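# Return the loose fork to the fork slot of the tray

## Task

Place the loose fork in the tray's fork slot, resting on top of or next to the forks already there. It must lie flat rather than on its edge, run lengthwise along the slot, and point its handle the same direction as the other forks. Every item that started in the tray must finish in its own slot, and nothing may end up in the tray unless it sits with items of its own kind. The arrangement has to stay put without the robot holding it. When done, open the gripper and move the arm away.

## Robot and tools

Robot: one 7-joint arm with a two-finger gripper, on a base that may be tilted relative to the table. The cameras are cam_head_left, cam_head_right, cam_high, cam_low and cam_wrist, all 504x504 pixels.

Scene frame: the origin lies on the table surface directly beneath the arm's base. +z is up, +x is forward, and +y is to the left when you face along +x. Result lines report end_effector_position (metres) and end_effector_quat_wxyz, plus linear (m/s) and angular (rad/s) velocities, all in this frame. The reported hand position can be off, more so when the arm is reaching far. end_effector_position is the point between the finger pads when they are closed, about 2 cm behind the fingertips. The fingers point along the gripper's +z axis and close along its y axis. When the fingers close, the tips shift about 10 mm further along +z.

Tool execute_actions, argument actions: a list that is empty or holds exactly one item. An empty list ({"actions": []}) commands nothing and simply returns the current state. A move item is {"rows": [[...]], "steps": N}, with N from 1 to 15 (default 15). Each control step lasts 1/30 s. There is a single arm, so each row is one list of 8 numbers: seven absolute joint target angles in radians, in the order waist, shoulder, upper arm roll, elbow, forearm roll, wrist pitch, wrist roll, then the gripper opening. Rows are absolute targets, not offsets, in the same joint space that Joint positions prints. Each row is used for one step, and if there are fewer rows than steps the last row repeats. A wait item is {"steps": N} with no rows, N up to 300. It returns once that many steps have passed since the previous result, and your reply time counts toward those steps. The optional pictures boolean turns the camera images on or off in the result; by default they are included.

Joint ranges (radians): waist -6.283 to 6.283, shoulder -2.059 to 2.094, upper arm roll -6.283 to 6.283, elbow -0.192 to 3.927, forearm roll -6.283 to 6.283, wrist pitch -1.693 to 3.142, wrist roll -6.283 to 6.283. The true end of a joint may sit up to 0.010 rad to either side of the listed value. A call is rejected, and nothing is sent, if any target is more than 0.010 rad beyond its listed end and also further out than that joint's last reported angle. A target past the real end is cut off at the end, and the result then says "joint sent to its limit". That line may refer to an earlier action that is still running. If the line is missing, that does not prove the joint has more room.

Gripper opening is a scale from -1 (closed) to +1 (fully open, pad gap 0.084 m). grip_measured reports the actual opening on that same scale. The Joint positions and Joint velocities lines end with the pad gap in m and m/s. To keep hold of something, command an opening clearly below grip_measured; a larger gap means a harder squeeze, up to about 24 N per pad for objects up to about 6 cm wide. Closing fast can press harder, sometimes hard enough to force the fingers open. Commanding the grip_measured value you read back still gives a light squeeze, which gets weaker on wider parts, and wide parts may slip.

Motion limits: joint targets move at no more than 3.14 rad/s and take 0.16 s to reach that speed. All joints are timed to arrive together. Each step's target stays within 0.623 rad of the measured angle. If a step would move the hand more than 70 mm from where it is measured, all targets are pulled back proportionally. Expect far targets to take several calls. Between calls the arm keeps heading to the last row you sent until it nearly stops or is blocked, so slow or obstructed moves get abandoned. Only a new action resumes travel. Fingers still in motion keep closing or opening.

Result messages: "joint command not followed" means the clearance check changed or blocked targets; mounting blocks and posts count as part of the arm. HELD marks steps where your row was not sent in full. Joint torques are total drive outputs in joint order, with a per-unit offset, scale and noise, so they are not pure contact forces. TORQUE FAULT: if contact torque reaches a joint's load limit (waist 47, shoulder 47, upper arm roll 28.2, elbow 28.2, forearm roll 28.2, wrist pitch 18.8, wrist roll 18.8 N m, held weight included), the arm backs off that joint, freezes for 10 s and drops the rest of the call. MOTOR HOT appears from 65 °C. At 80 °C an OVER-TEMPERATURE FAULT applies the brakes until the motors cool. Holding loads heats the motors, even while you are thinking.

Tool zoom_image: camera (one of the five names) and region [x0, y0, x1, y1] in image pixels, with the origin at the top-left, at most 504 by 504. It returns an enlarged view of that camera's latest image.

Tool finished_scene: scene (integer, the current scene's number). The goal must still hold afterwards.

Cautions: never knock or place anything off the table. Avoid dropping items, slamming, hard impacts and heavy pushes. Loose objects may occasionally be nudged by outside forces, so check the final state. Before finishing, release the fork so it rests on its own, and withdraw the arm.

Each tool is called by a JSON object that holds its "op" and its "data".

## Session

{"op": "execute_actions", "data": {"actions": []}}

Scene clock: 0.00 s of 4500.00 s.
end_effector_position=(+0.5888, -0.3781, +0.3914) grip_measured=+1.00 end_effector_quat_wxyz=(+0.190, +0.928, -0.131, +0.292) end_effector_velocity=(-0.000, -0.000, -0.000) end_effector_angular_velocity=(-0.000, -0.000, -0.001)
Joint positions: [-0.142 -0.097  0.563  1.181 -1.571  1.497  0.871  0.084]
Joint velocities: [-0.    -0.    -0.     0.    -0.001  0.     0.     0.   ]
Joint torques (N m, as the arm reports them, + toward a larger angle): no reading

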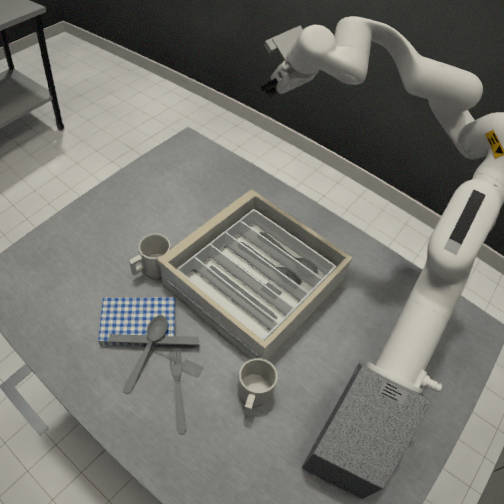

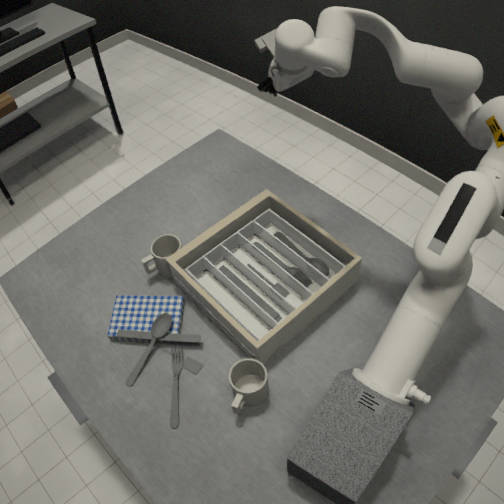

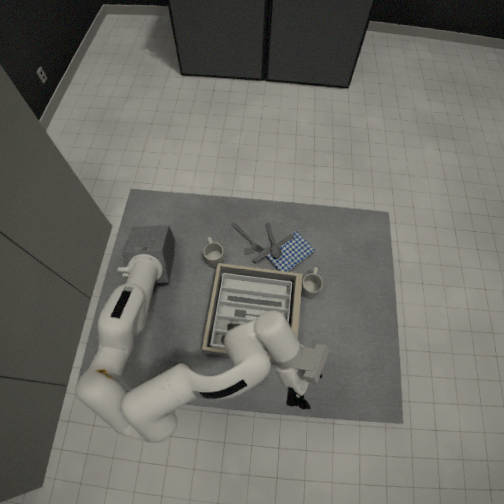

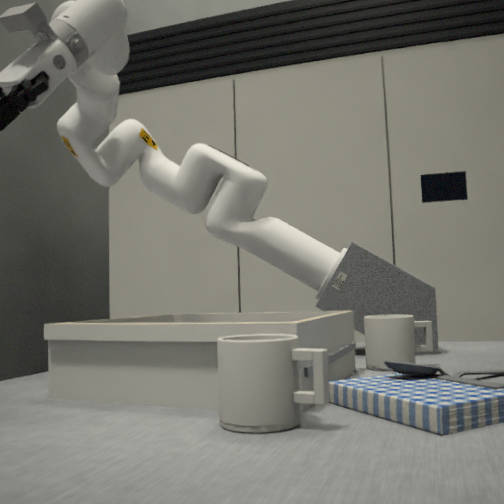

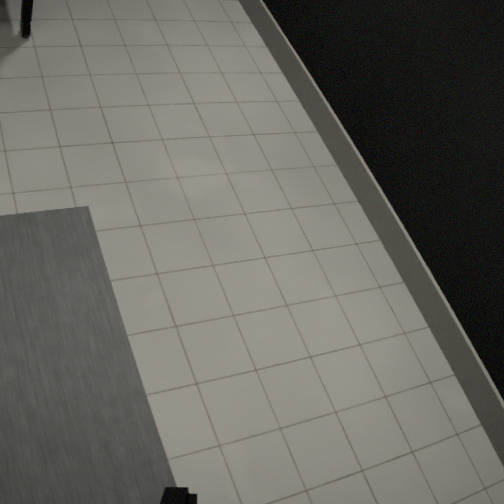

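{"op": "zoom_image", "data": {"camera": "cam_high", "region": [180, 200, 340, 360]}}

{"op": "zoom_image", "data": {"camera": "cam_head_left", "region": [150, 180, 360, 360]}}

Region (180, 200, 340, 360) of cam_high's 504x504 image, scaled by 3.150, with more detail than that image has.

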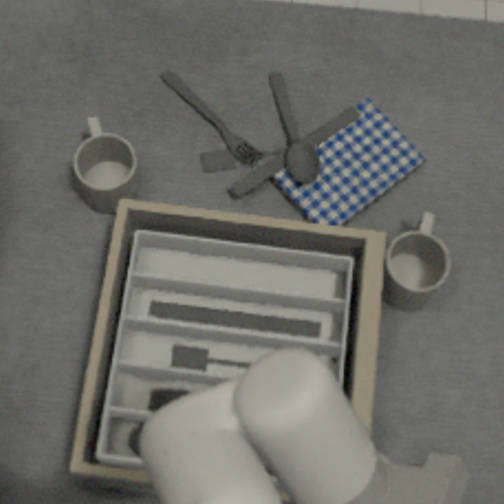

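Region (150, 180, 360, 360) of cam_head_left's 504x504 image, scaled by 2.400, with more detail than that image has; it fills the top 432 rows of this view, and the rest is white.

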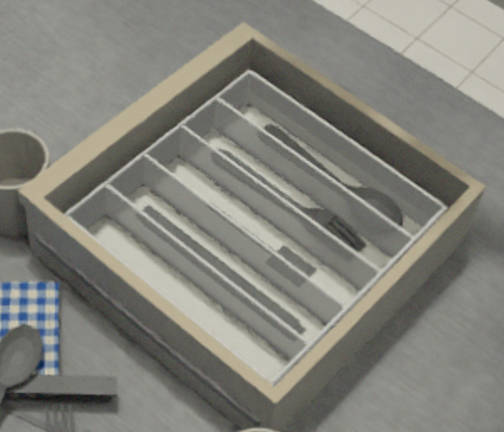

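{"op": "execute_actions", "data": {"actions": [{"rows":[[0.599,1.033,0,1.371,-0.893,1.212,-0.99,1]]}], "pictures": false}}

{"op": "execute_actions", "data": {"actions": [{"steps":60}]}}

Scene clock: 109.33 s of 4500.00 s.
end_effector_position=(+0.6054, -0.1745, +0.3318) grip_measured=+1.00 end_effector_quat_wxyz=(+0.052, +0.967, +0.134, +0.208) end_effector_velocity=(-0.044, +0.452, -0.099) end_effector_angular_velocity=(+0.066, +0.405, +1.270)
Joint positions: [ 0.144  0.206  0.335  1.258 -1.301  1.381  0.569  0.084]
Joint velocities: [ 0.538  0.686 -0.393  0.133  0.481 -0.2   -0.684 -0.   ]
Joint torques (N m, as the arm reports them, + toward a larger angle): [ 27.62 -11.84  12.22  11.52   0.02  -2.54  -0.52]
Steps of this call (steps 1 to 90: nothing new was sent; then 105.83 s passed at rest; steps 91 to 105: all 15 steps of this action). Readings (joint positions):
91: [-0.142 -0.096 0.562 1.181 -1.571 1.496 0.870]
92: [-0.133 -0.089 0.555 1.185 -1.562 1.492 0.861]
94: [-0.088 -0.047 0.514 1.203 -1.517 1.472 0.816]
98: [0.002 0.049 0.437 1.223 -1.427 1.434 0.725]
105: the state above

Scene clock: 111.33 s of 4500.00 s.
end_effector_position=(+0.3950, +0.2007, +0.1558) grip_measured=+1.00 end_effector_quat_wxyz=(-0.001, +0.356, +0.934, -0.000) end_effector_velocity=(-0.001, +0.001, +0.001) end_effector_angular_velocity=(+0.002, -0.000, +0.003)
Joint positions: [ 0.599  1.033 -0.     1.371 -0.893  1.212 -0.99   0.084]
Joint velocities: [ 0.     0.     0.003 -0.     0.     0.    -0.001  0.   ]
Joint torques (N m, as the arm reports them, + toward a larger angle): [ 30.85 -19.02  10.29  13.92   0.55  -1.94  -0.4 ]
Steps of this call (steps 1 to 60: the robot went on to your last target). Readings (joint positions):
1: [0.161 0.229 0.322 1.262 -1.286 1.375 0.546]
2: [0.179 0.252 0.310 1.267 -1.270 1.369 0.523]
4: [0.211 0.299 0.286 1.275 -1.241 1.356 0.476]
8: [0.270 0.394 0.242 1.289 -1.188 1.334 0.380]
60: the state above
The arm was judged still, so your last target was given up. Only a new action makes it travel on or press farther. Fingers that are still opening or closing keep moving.

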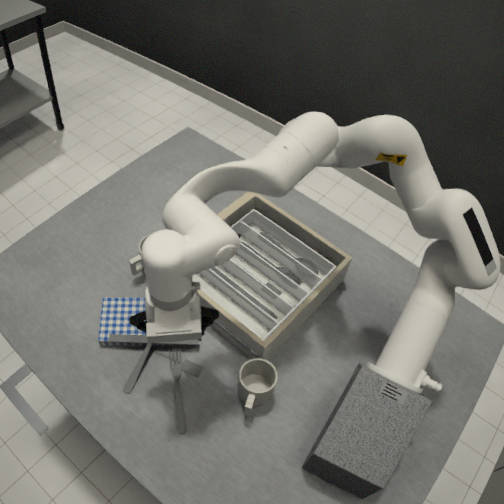

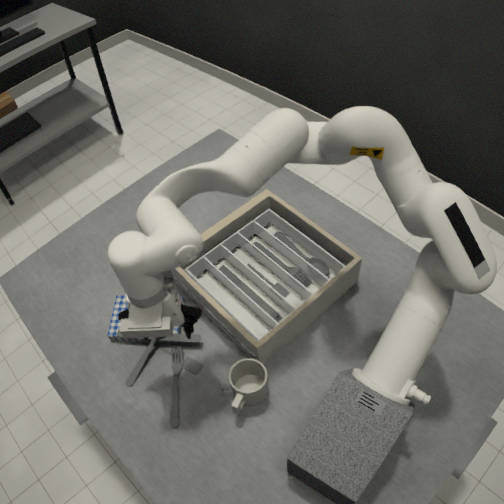

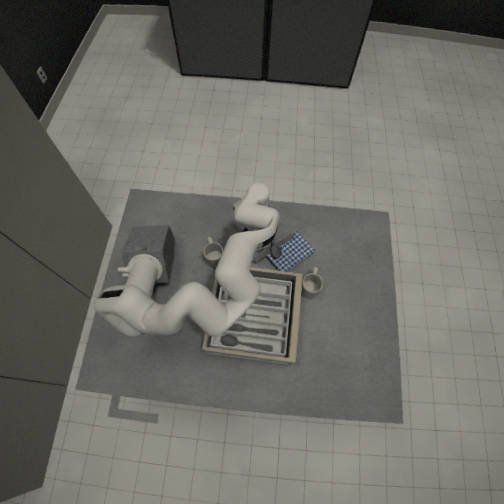

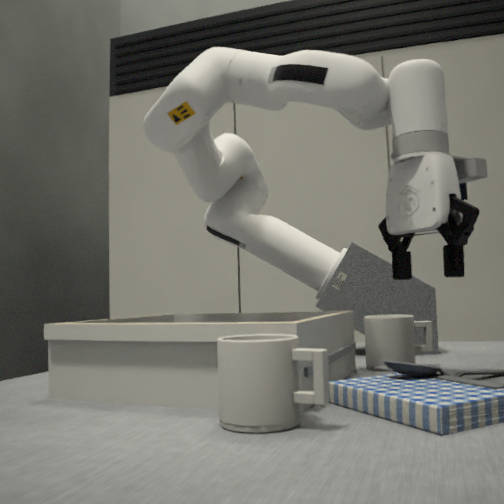

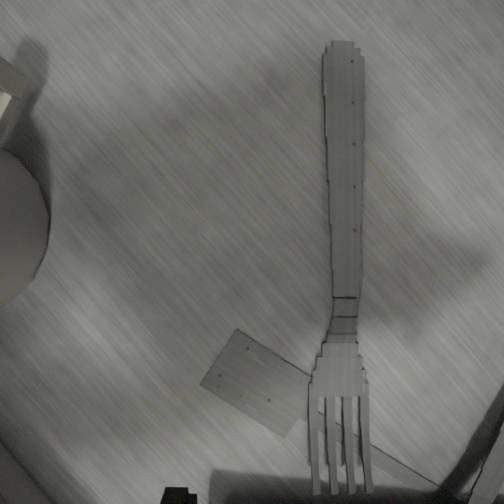

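{"op": "execute_actions", "data": {"actions": [{"rows":[[0.566,1.2525,0,1.3906,-0.997,1.088,-0.81,1]]}], "pictures": false}}

{"op": "execute_actions", "data": {"actions": [{"steps":30}]}}

Scene clock: 135.17 s of 4500.00 s.
end_effector_position=(+0.3411, +0.2566, +0.0773) grip_measured=+1.00 end_effector_quat_wxyz=(+0.000, +0.360, +0.933, +0.001) end_effector_velocity=(+0.017, +0.010, +0.011) end_effector_angular_velocity=(+0.040, -0.025, -0.041)
Joint positions: [ 0.566  1.25   0.     1.392 -0.996  1.089 -0.812  0.084]
Joint velocities: [ 0.    -0.004  0.002  0.031 -0.014 -0.018  0.023  0.   ]
Joint torques (N m, as the arm reports them, + toward a larger angle): [ 29.33 -19.96  10.35  11.63   1.12  -1.76  -0.41]
Steps of this call (steps 1 to 90: nothing new was sent; then 20.33 s passed at rest; steps 91 to 105: all 15 steps of this action). Readings (joint positions):
91: [0.599 1.034 0.000 1.371 -0.893 1.211 -0.989]
92: [0.598 1.040 0.000 1.374 -0.898 1.206 -0.981]
94: [0.591 1.088 0.001 1.385 -0.923 1.176 -0.939]
98: [0.573 1.204 -0.001 1.381 -0.972 1.118 -0.853]
105: the state above

Scene clock: 136.17 s of 4500.00 s.
end_effector_position=(+0.3395, +0.2568, +0.0757) grip_measured=+1.00 end_effector_quat_wxyz=(-0.000, +0.360, +0.933, -0.000) end_effector_velocity=(-0.000, -0.000, -0.001) end_effector_angular_velocity=(-0.001, -0.000, -0.000)
Joint positions: [ 0.566  1.252  0.     1.391 -0.997  1.088 -0.81   0.084]
Joint velocities: [-0.     0.001 -0.001  0.    -0.    -0.     0.001 -0.   ]
Joint torques (N m, as the arm reports them, + toward a larger angle): [ 29.62 -20.61  10.38  12.54   0.65  -2.01  -0.45]
Steps of this call (steps 1 to 15: the robot went on to your last target; steps 16 to 30: nothing new was sent). Readings (joint positions):
1: [0.566 1.250 0.000 1.393 -0.996 1.089 -0.811]
2: [0.566 1.250 0.000 1.393 -0.997 1.088 -0.811]
4: [0.566 1.251 0.000 1.392 -0.997 1.088 -0.810]
8: [0.566 1.252 -0.000 1.391 -0.997 1.088 -0.810]
30: the state above
The arm was judged still, so your last target was given up. Only a new action makes it travel on or press farther. Fingers that are still opening or closing keep moving.

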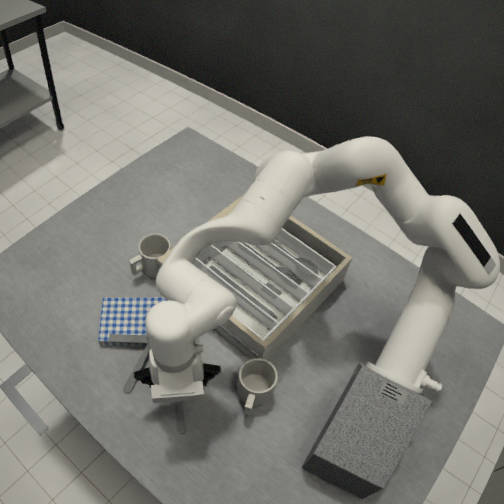

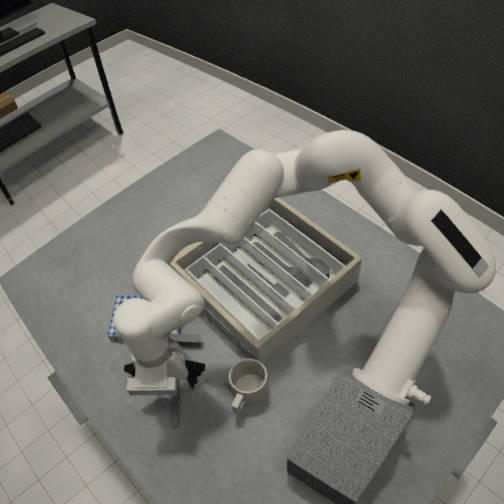

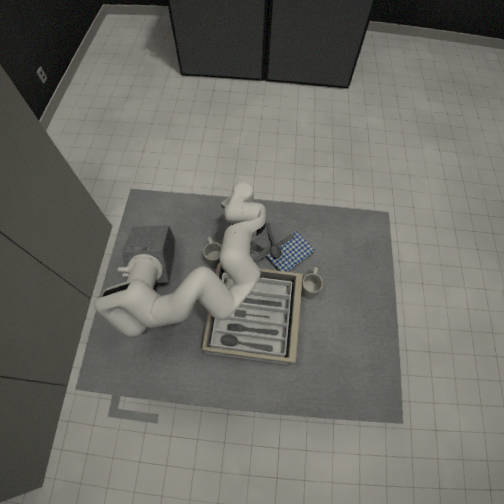

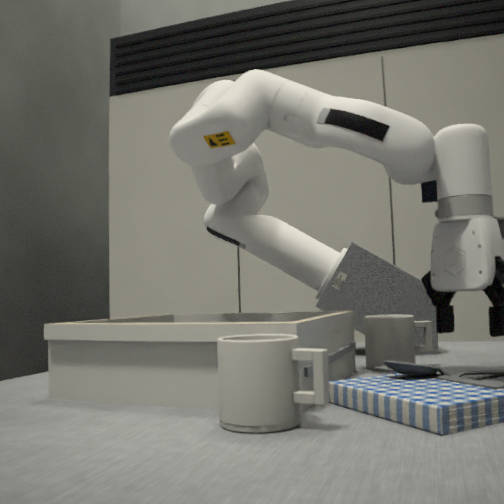

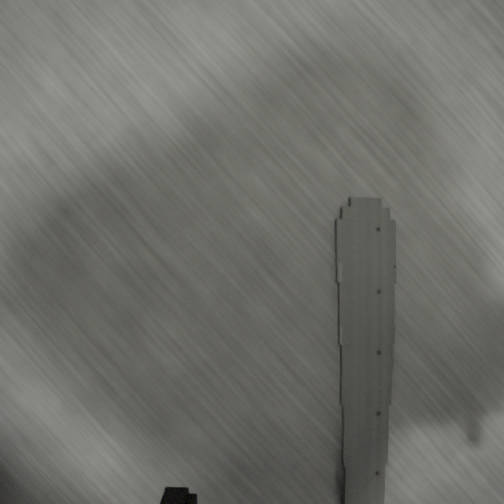

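{"op": "execute_actions", "data": {"actions": [{"rows":[[0.4642,1.3229,0,1.4005,-1.123,1.049,-0.757,1]]}], "pictures": false}}

{"op": "execute_actions", "data": {"actions": [{"steps":20}], "pictures": false}}

{"op": "execute_actions", "data": {"actions": [{"rows":[[0.4642,1.3229,0,1.4005,-1.123,1.049,-0.757,-1]]}], "pictures": false}}

{"op": "execute_actions", "data": {"actions": [{"steps":30}]}}

Scene clock: 164.17 s of 4500.00 s.
end_effector_position=(+0.3379, +0.2578, +0.0245) grip_measured=+1.00 end_effector_quat_wxyz=(-0.001, +0.359, +0.933, +0.001) end_effector_velocity=(-0.002, -0.012, -0.016) end_effector_angular_velocity=(-0.030, +0.009, -0.000)
Joint positions: [ 0.466  1.322  0.002  1.402 -1.122  1.049 -0.757  0.084]
Joint velocities: [-0.012  0.007 -0.02  -0.01  -0.006  0.003  0.001 -0.   ]
Joint torques (N m, as the arm reports them, + toward a larger angle): [ 30.1  -20.06  10.97  10.39   0.67  -1.95  -0.47]
Steps of this call (steps 1 to 90: nothing new was sent; then 24.50 s passed at rest; steps 91 to 105: all 15 steps of this action). Readings (joint positions):
91: [0.566 1.253 0.000 1.391 -0.998 1.088 -0.810]
92: [0.560 1.256 0.002 1.392 -1.007 1.085 -0.806]
94: [0.524 1.281 0.006 1.399 -1.055 1.068 -0.785]
98: [0.466 1.322 -0.008 1.395 -1.113 1.054 -0.761]
105: the state above

Scene clock: 164.83 s of 4500.00 s.
end_effector_position=(+0.3375, +0.2567, +0.0227) grip_measured=+1.00 end_effector_quat_wxyz=(-0.001, +0.359, +0.933, -0.000) end_effector_velocity=(+0.001, -0.001, -0.000) end_effector_angular_velocity=(-0.001, -0.001, -0.001)
Joint positions: [ 0.464  1.323  0.     1.401 -1.123  1.049 -0.757  0.084]
Joint velocities: [ 0.    -0.001 -0.002 -0.    -0.     0.    -0.     0.   ]
Joint torques (N m, as the arm reports them, + toward a larger angle): [ 30.2  -20.29  10.92  10.32   0.6   -1.98  -0.48]
Steps of this call (steps 1 to 15: the robot went on to your last target; steps 16 to 20: nothing new was sent). Readings (joint positions):
1: [0.465 1.322 0.001 1.401 -1.123 1.049 -0.757]
2: [0.465 1.322 0.001 1.401 -1.123 1.049 -0.757]
4: [0.465 1.323 0.000 1.401 -1.123 1.049 -0.757]
8: [0.464 1.323 0.000 1.401 -1.123 1.049 -0.757]
20: the state above
The arm was judged still, so your last target was given up. Only a new action makes it travel on or press farther. Fingers that are still opening or closing keep moving.

Scene clock: 165.33 s of 4500.00 s.
end_effector_position=(+0.3380, +0.2575, +0.0239) grip_measured=-0.70 end_effector_quat_wxyz=(-0.001, +0.360, +0.933, +0.001) end_effector_velocity=(+0.000, -0.001, -0.001) end_effector_angular_velocity=(-0.002, +0.000, -0.001)
Joint positions: [ 0.465  1.322  0.001  1.401 -1.123  1.048 -0.757  0.013]
Joint velocities: [-0.    -0.001 -0.002 -0.001  0.     0.     0.     0.   ]
Joint torques (N m, as the arm reports them, + toward a larger angle): [ 27.2  -17.43   9.07   7.85   0.96  -0.94  -0.35]
Steps of this call (steps 1 to 15: all 15 steps of this action). Readings (joint positions):
1: [0.464 1.323 0.000 1.401 -1.123 1.049 -0.757]
2: [0.464 1.323 0.000 1.401 -1.123 1.049 -0.757]
4: [0.464 1.323 -0.000 1.400 -1.123 1.049 -0.757]
8: [0.465 1.322 0.001 1.401 -1.123 1.048 -0.757]
15: the state above

Scene clock: 166.33 s of 4500.00 s.
end_effector_position=(+0.3378, +0.2571, +0.0233) grip_measured=-0.69 end_effector_quat_wxyz=(-0.001, +0.359, +0.933, +0.000) end_effector_velocity=(+0.001, -0.002, -0.002) end_effector_angular_velocity=(-0.004, +0.001, -0.001)
Joint positions: [ 0.465  1.322  0.001  1.401 -1.123  1.049 -0.757  0.013]
Joint velocities: [-0.    -0.    -0.004 -0.     0.001  0.    -0.001  0.   ]
Joint torques (N m, as the arm reports them, + toward a larger angle): [ 22.48 -13.62   6.62   4.37   1.08   0.21  -0.34]
Steps of this call (steps 1 to 15: the robot went on to your last target; steps 16 to 30: nothing new was sent). Readings (joint positions):
1: [0.465 1.322 0.001 1.401 -1.123 1.048 -0.757]
2: [0.465 1.322 0.001 1.401 -1.123 1.048 -0.757]
4: [0.465 1.322 0.001 1.401 -1.123 1.049 -0.757]
8: [0.465 1.322 0.001 1.401 -1.123 1.049 -0.757]
30: the state above
The arm was judged still, so your last target was given up. Only a new action makes it travel on or press farther. Fingers that are still opening or closing keep moving.

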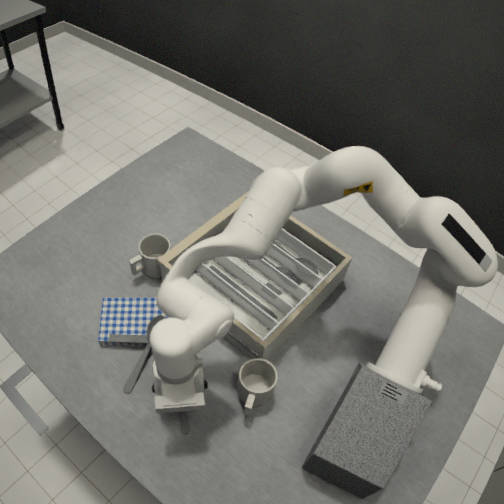

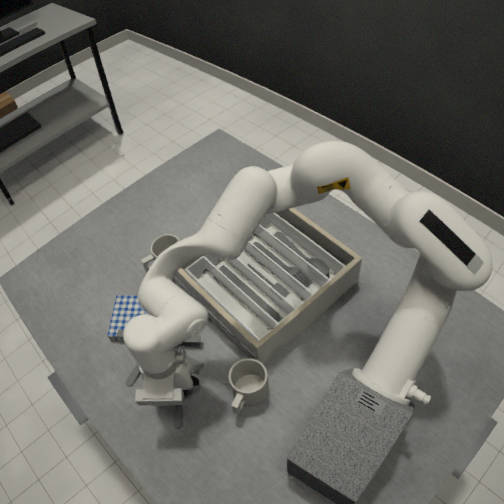

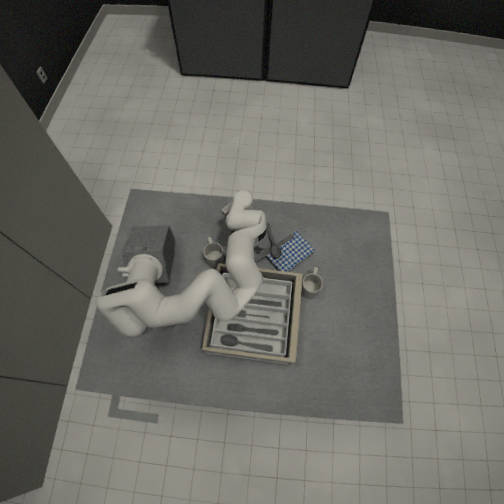

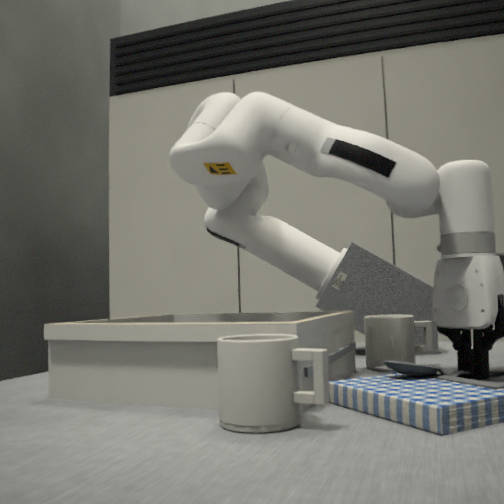

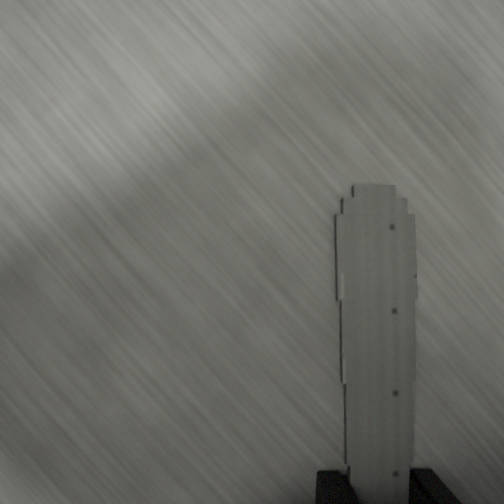

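{"op": "execute_actions", "data": {"actions": [{"rows":[[0.599,1.033,0,1.371,-0.893,1.212,-0.99,-1]]}], "pictures": false}}

{"op": "execute_actions", "data": {"actions": [{"steps":15}], "pictures": false}}

{"op": "execute_actions", "data": {"actions": [{"rows":[[0.2843,-0.072,0,0.8275,-1.002,1.3915,0.967,-1]]}], "pictures": false}}

{"op": "execute_actions", "data": {"actions": [{"steps":60}]}}

Scene clock: 192.40 s of 4500.00 s.
end_effector_position=(+0.3958, +0.2032, +0.1544) grip_measured=-0.69 end_effector_quat_wxyz=(+0.001, +0.358, +0.934, +0.002) end_effector_velocity=(-0.004, -0.024, +0.050) end_effector_angular_velocity=(-0.005, +0.025, +0.054)
Joint positions: [ 0.596  1.039  0.001  1.375 -0.9    1.207 -0.982  0.014]
Joint velocities: [ 0.061 -0.109  0.004 -0.033  0.101  0.074 -0.11  -0.   ]
Joint torques (N m, as the arm reports them, + toward a larger angle): [ 25.8  -12.14   8.83   9.96   0.03  -1.82  -0.47]
Steps of this call (steps 1 to 90: nothing new was sent; then 22.57 s passed at rest; steps 91 to 105: all 15 steps of this action). Readings (joint positions):
91: [0.465 1.322 0.000 1.400 -1.122 1.049 -0.758]
92: [0.467 1.316 -0.001 1.397 -1.115 1.055 -0.765]
94: [0.485 1.275 -0.011 1.380 -1.075 1.087 -0.805]
98: [0.534 1.166 -0.009 1.381 -0.995 1.142 -0.886]
105: the state above

Scene clock: 192.90 s of 4500.00 s.
end_effector_position=(+0.3948, +0.2007, +0.1555) grip_measured=-0.69 end_effector_quat_wxyz=(-0.001, +0.356, +0.934, -0.001) end_effector_velocity=(+0.000, +0.000, +0.001) end_effector_angular_velocity=(+0.002, +0.000, +0.000)
Joint positions: [ 0.599  1.033 -0.     1.371 -0.893  1.212 -0.99   0.014]
Joint velocities: [ 0.    -0.001  0.001  0.     0.001 -0.    -0.001 -0.   ]
Joint torques (N m, as the arm reports them, + toward a larger angle): [ 31.05 -19.26  10.52  14.15   0.46  -2.02  -0.42]
Steps of this call (steps 1 to 15: the robot went on to your last target). Readings (joint positions):
1: [0.598 1.037 0.001 1.373 -0.898 1.209 -0.985]
2: [0.598 1.036 0.000 1.371 -0.896 1.210 -0.987]
4: [0.597 1.036 -0.001 1.369 -0.894 1.212 -0.989]
8: [0.598 1.035 -0.001 1.370 -0.893 1.212 -0.990]
15: the state above
The arm was judged still, so your last target was given up. Only a new action makes it travel on or press farther. Fingers that are still opening or closing keep moving.

Scene clock: 193.40 s of 4500.00 s.
end_effector_position=(+0.4259, +0.0212, +0.1537) grip_measured=-1.00 end_effector_quat_wxyz=(-0.008, +0.631, +0.775, -0.041) end_effector_velocity=(+0.089, -0.386, +0.079) end_effector_angular_velocity=(-0.022, -0.124, -1.727)
Joint positions: [ 0.423  0.581 -0.001  1.069 -0.954  1.312 -0.537  0.   ]
Joint velocities: [-0.287 -1.125  0.002 -0.495 -0.099  0.164  1.119  0.   ]
Joint torques (N m, as the arm reports them, + toward a larger angle): [ 30.48 -14.09  11.22  11.92   0.73  -1.77  -0.35]
Steps of this call (steps 1 to 15: all 15 steps of this action). Readings (joint positions):
1: [0.599 1.033 -0.000 1.370 -0.893 1.212 -0.989]
2: [0.595 1.025 0.002 1.362 -0.895 1.214 -0.979]
4: [0.570 0.972 0.007 1.311 -0.904 1.230 -0.923]
8: [0.504 0.834 -0.001 1.210 -0.926 1.265 -0.789]
15: the state above

Scene clock: 195.40 s of 4500.00 s.
end_effector_position=(+0.4345, -0.1933, +0.1952) grip_measured=-1.00 end_effector_quat_wxyz=(+0.000, +0.998, -0.061, -0.001) end_effector_velocity=(-0.000, -0.000, -0.000) end_effector_angular_velocity=(+0.001, +0.001, -0.003)
Joint positions: [ 0.284 -0.072  0.     0.827 -1.002  1.391  0.967  0.   ]
Joint velocities: [-0.    -0.001 -0.001 -0.     0.001  0.     0.002  0.   ]
Joint torques (N m, as the arm reports them, + toward a larger angle): [19.03 -6.42 10.56 11.69  0.5  -2.11 -0.4 ]
Steps of this call (steps 1 to 45: the robot went on to your last target; steps 46 to 60: nothing new was sent). Readings (joint positions):
1: [0.414 0.544 -0.001 1.053 -0.957 1.317 -0.500]
2: [0.405 0.506 -0.001 1.038 -0.960 1.322 -0.462]
4: [0.389 0.430 -0.001 1.010 -0.965 1.331 -0.384]
8: [0.359 0.283 -0.000 0.958 -0.976 1.349 -0.202]
60: the state above
The arm was judged still, so your last target was given up. Only a new action makes it travel on or press farther. Fingers that are still opening or closing keep moving.

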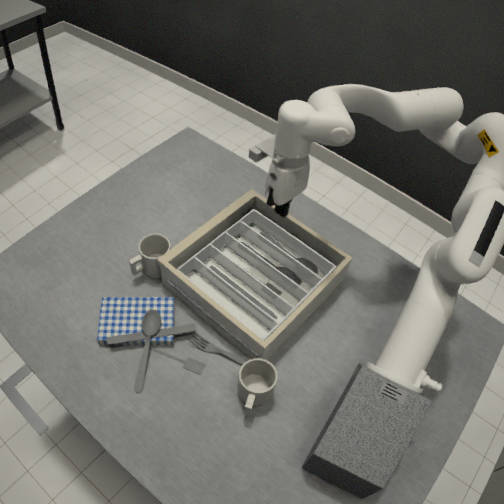

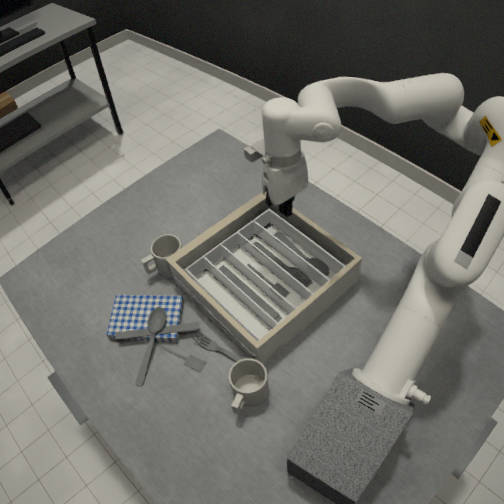

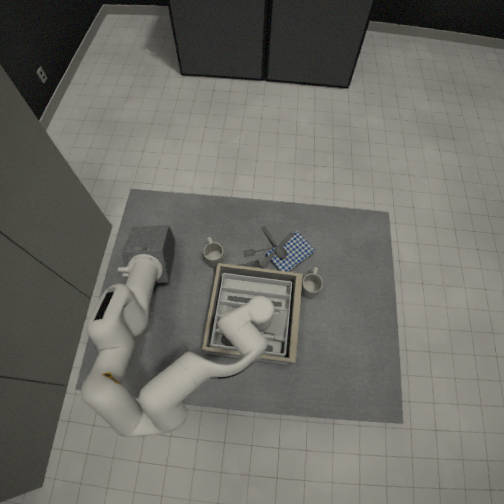

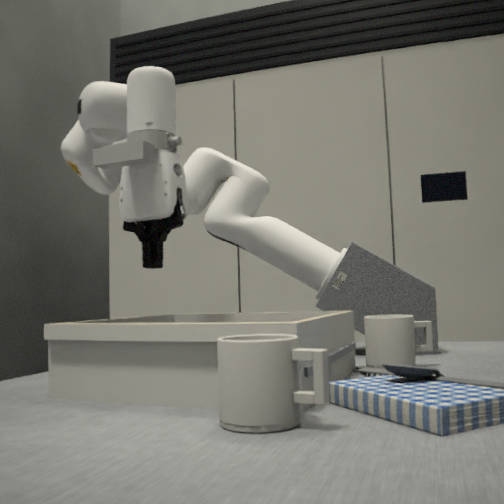

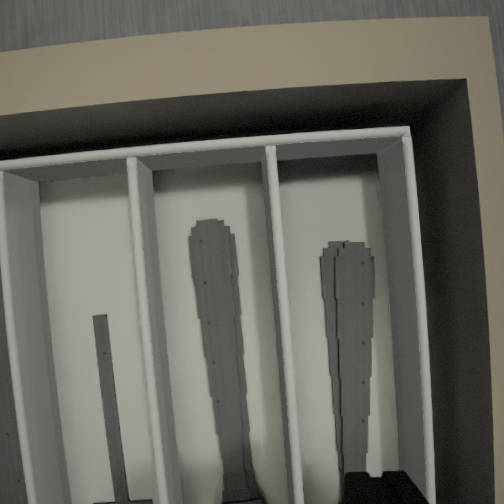

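{"op": "execute_actions", "data": {"actions": [{"rows":[[0.63,0.7657,0,1.146,-0.855,1.2474,-1.693,0]]}], "pictures": false}}

{"op": "execute_actions", "data": {"actions": [{"steps":60}]}}

Scene clock: 214.10 s of 4500.00 s.
end_effector_position=(+0.4416, -0.0173, +0.2177) grip_measured=-0.01 end_effector_quat_wxyz=(-0.017, +0.951, +0.309, +0.015) end_effector_velocity=(-0.086, +0.374, -0.019) end_effector_angular_velocity=(-0.078, -0.021, +1.922)
Joint positions: [ 0.479  0.363  0.001  1.006 -0.92   1.31   0.508  0.044]
Joint velocities: [ 0.362  0.965 -0.004  0.334  0.155 -0.15  -1.278  0.   ]
Joint torques (N m, as the arm reports them, + toward a larger angle): [ 25.09 -10.18  10.57  12.93   0.39  -1.97  -0.87]
Steps of this call (steps 1 to 90: nothing new was sent; then 15.20 s passed at rest; steps 91 to 105: all 15 steps of this action). Readings (joint positions):
91: [0.285 -0.071 -0.000 0.828 -1.002 1.391 0.966]
92: [0.289 -0.064 -0.002 0.833 -1.000 1.390 0.956]
94: [0.318 -0.010 -0.005 0.864 -0.987 1.377 0.899]
98: [0.388 0.128 0.001 0.924 -0.958 1.348 0.766]
105: the state above

Scene clock: 216.10 s of 4500.00 s.
end_effector_position=(+0.3794, +0.1296, +0.1957) grip_measured=-0.01 end_effector_quat_wxyz=(-0.001, +0.026, +1.000, -0.000) end_effector_velocity=(+0.000, -0.001, -0.001) end_effector_angular_velocity=(-0.002, +0.001, -0.001)
Joint positions: [ 0.63   0.766 -0.     1.146 -0.855  1.247 -1.693  0.044]
Joint velocities: [ 0.     0.    -0.002 -0.     0.     0.    -0.    -0.   ]
Joint torques (N m, as the arm reports them, + toward a larger angle): [ 27.47 -15.16   9.94  14.4    0.74  -1.87  -0.48]
Steps of this call (steps 1 to 60: the robot went on to your last target). Readings (joint positions):
1: [0.491 0.395 0.000 1.017 -0.914 1.305 0.464]
2: [0.502 0.427 0.000 1.028 -0.909 1.301 0.417]
4: [0.526 0.488 0.000 1.049 -0.900 1.291 0.315]
8: [0.569 0.603 0.000 1.089 -0.881 1.273 0.058]
60: the state above
The arm was judged still, so your last target was given up. Only a new action makes it travel on or press farther. Fingers that are still opening or closing keep moving.

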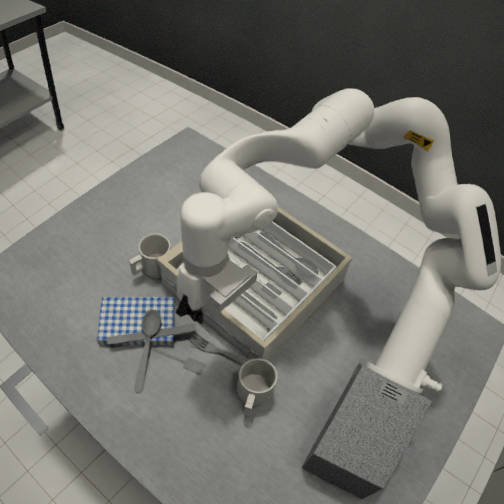

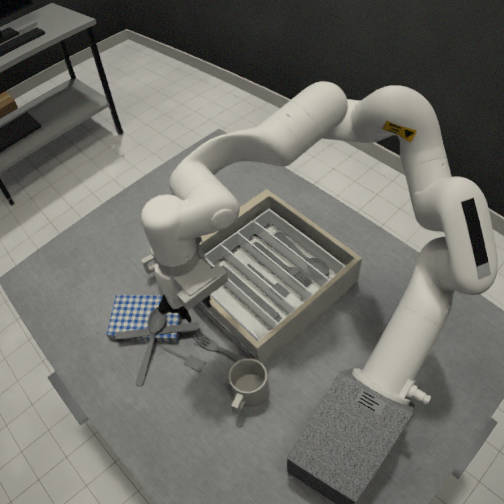

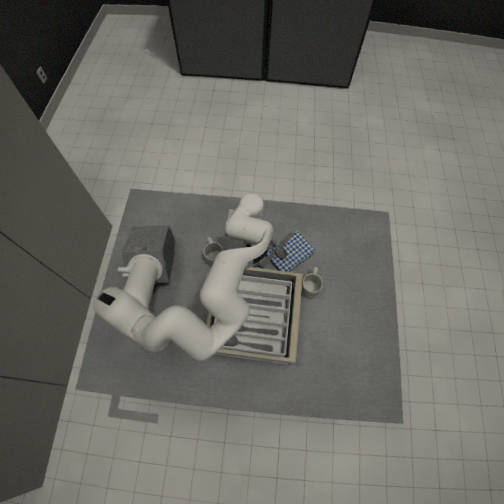

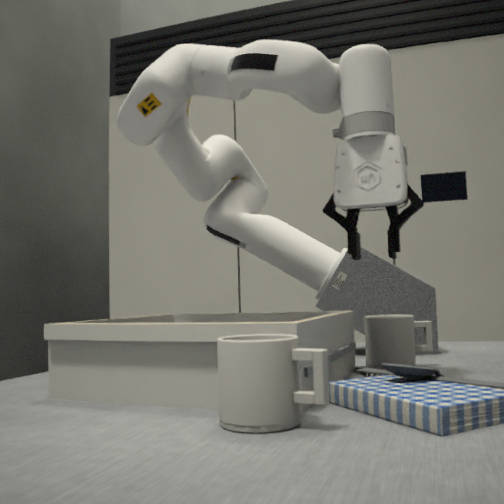

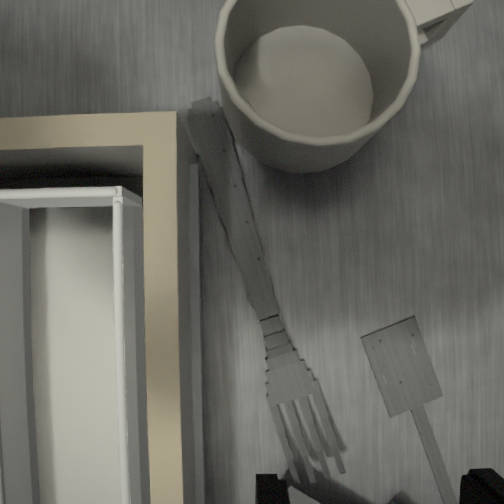

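{"op": "execute_actions", "data": {"actions": [{"rows":[[0.2685,0.96,0,1.173,-1.2415,1.074,-1.892,-0.1]]}], "pictures": false}}

{"op": "execute_actions", "data": {"actions": [{"steps":40}], "pictures": false}}

{"op": "execute_actions", "data": {"actions": [{"rows":[[0.2685,0.96,0,1.173,-1.2415,1.074,-1.892,-1]]}]}}

Scene clock: 263.53 s of 4500.00 s.
end_effector_position=(+0.4152, +0.1384, +0.0507) grip_measured=-0.11 end_effector_quat_wxyz=(+0.012, -0.119, +0.993, +0.013) end_effector_velocity=(-0.008, +0.071, -0.034) end_effector_angular_velocity=(+0.177, -0.089, +0.326)
Joint positions: [ 0.297  0.948  0.025  1.178 -1.222  1.076 -1.882  0.04 ]
Joint velocities: [-0.195  0.126  0.142  0.021 -0.28  -0.141 -0.147 -0.009]
Joint torques (N m, as the arm reports them, + toward a larger angle): [-5.66 -7.87 -9.01 -1.66  1.61  5.53 -0.07]
Steps of this call (steps 1 to 90: nothing new was sent; then 43.93 s passed at rest; steps 91 to 105: all 15 steps of this action). Readings (joint positions):
91: [0.629 0.766 0.000 1.146 -0.856 1.247 -1.694]
92: [0.623 0.769 0.002 1.147 -0.865 1.242 -1.699]
94: [0.576 0.795 0.009 1.154 -0.920 1.216 -1.727]
98: [0.452 0.860 -0.003 1.159 -1.043 1.164 -1.790]
105: the state above

Scene clock: 273.57 s of 4500.00 s.
end_effector_position=(+0.4094, +0.1584, +0.0723) grip_measured=-0.11 end_effector_quat_wxyz=(+0.021, -0.131, +0.991, +0.035) end_effector_velocity=(-0.000, +0.001, +0.001) end_effector_angular_velocity=(+0.001, -0.000, -0.002)
Joint positions: [ 0.297  0.948  0.077  1.178 -1.222  1.076 -1.882  0.039]
Joint velocities: [-0.    -0.     0.001 -0.    -0.    -0.     0.002 -0.   ]
Joint torques (N m, as the arm reports them, + toward a larger angle): [ 31.8  -16.46  11.9    9.2    0.64  -2.07  -0.53]
TORQUE FAULT: the external load on joint 3 (upper arm roll) reached its load limit, and the arm stopped for 10 seconds. The arm ran no command of this call. Joint 3 (upper arm roll) moved back by up to 3 degrees. The arm holds there, with its grip as last carried out, and accepts commands again: back off and push less far. The arm stops again, at the same cost, whenever a joint's load reaches its limit.
The stop began at step 1 of this call (marked STOPPED below). From that step on the arm followed nothing that you had sent. Nothing is kept back now, and the robot has no last target.
Steps of this call (steps 1 to 301: the stop). Readings (joint positions):
1: [0.297 0.948 0.029 1.179 -1.224 1.076 -1.882] STOPPED
2: [0.296 0.948 0.033 1.179 -1.223 1.077 -1.882]
4: [0.291 0.949 0.044 1.174 -1.222 1.081 -1.882]
8: [0.293 0.950 0.067 1.174 -1.222 1.079 -1.882]
301: the state above

Scene clock: 273.60 s of 4500.00 s.
end_effector_position=(+0.4094, +0.1584, +0.0723) grip_measured=-0.11 end_effector_quat_wxyz=(+0.021, -0.131, +0.991, +0.035) end_effector_velocity=(+0.000, +0.000, +0.000) end_effector_angular_velocity=(+0.000, -0.000, +0.001)
Joint positions: [ 0.297  0.948  0.077  1.178 -1.222  1.076 -1.882  0.039]
Joint velocities: [ 0.    -0.     0.     0.    -0.    -0.    -0.001 -0.   ]
Joint torques (N m, as the arm reports them, + toward a larger angle): [ 31.93 -16.35  11.96   9.2    0.74  -2.05  -0.44]
A stop began in an earlier call of the same reply, so what this call sent did not run. Send another action.
Steps of this call (step 1: nothing new was sent). Readings (joint positions):
1: the state above

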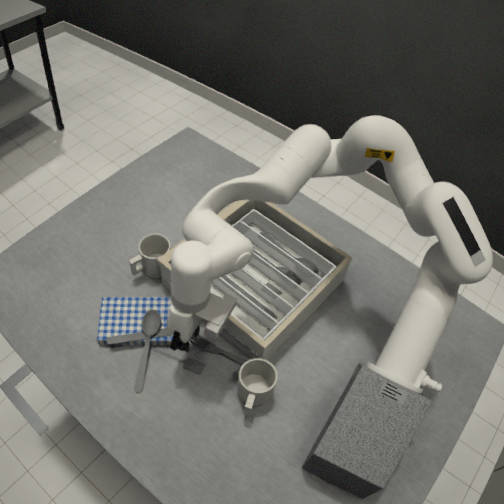

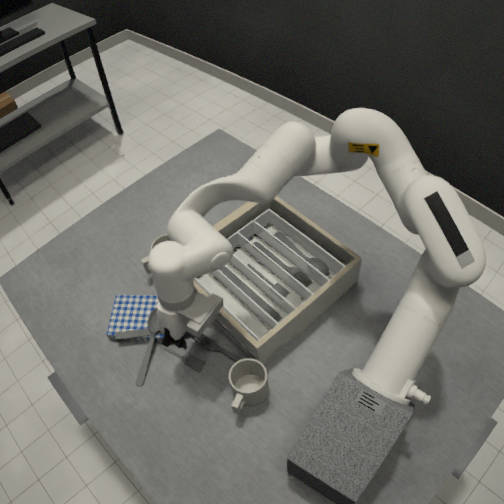

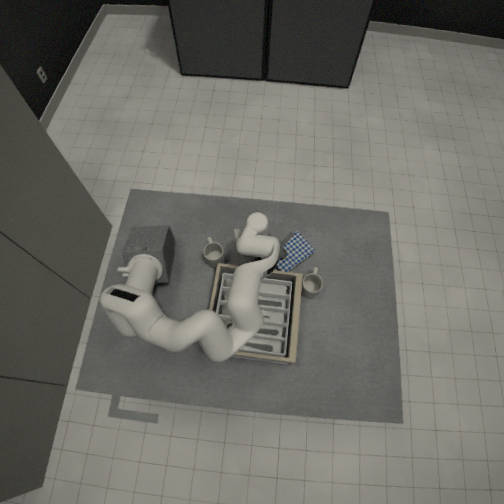

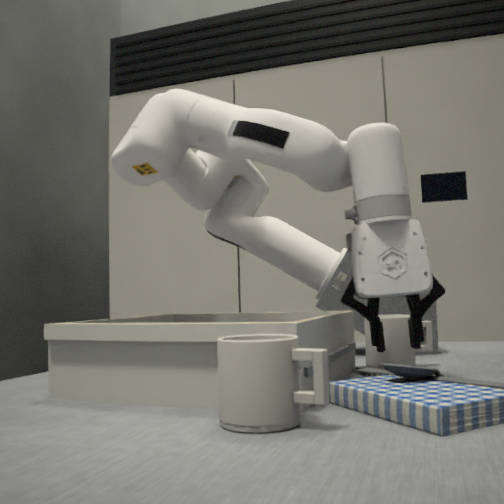

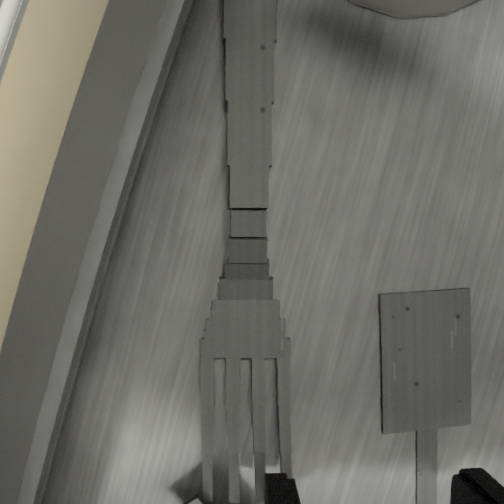

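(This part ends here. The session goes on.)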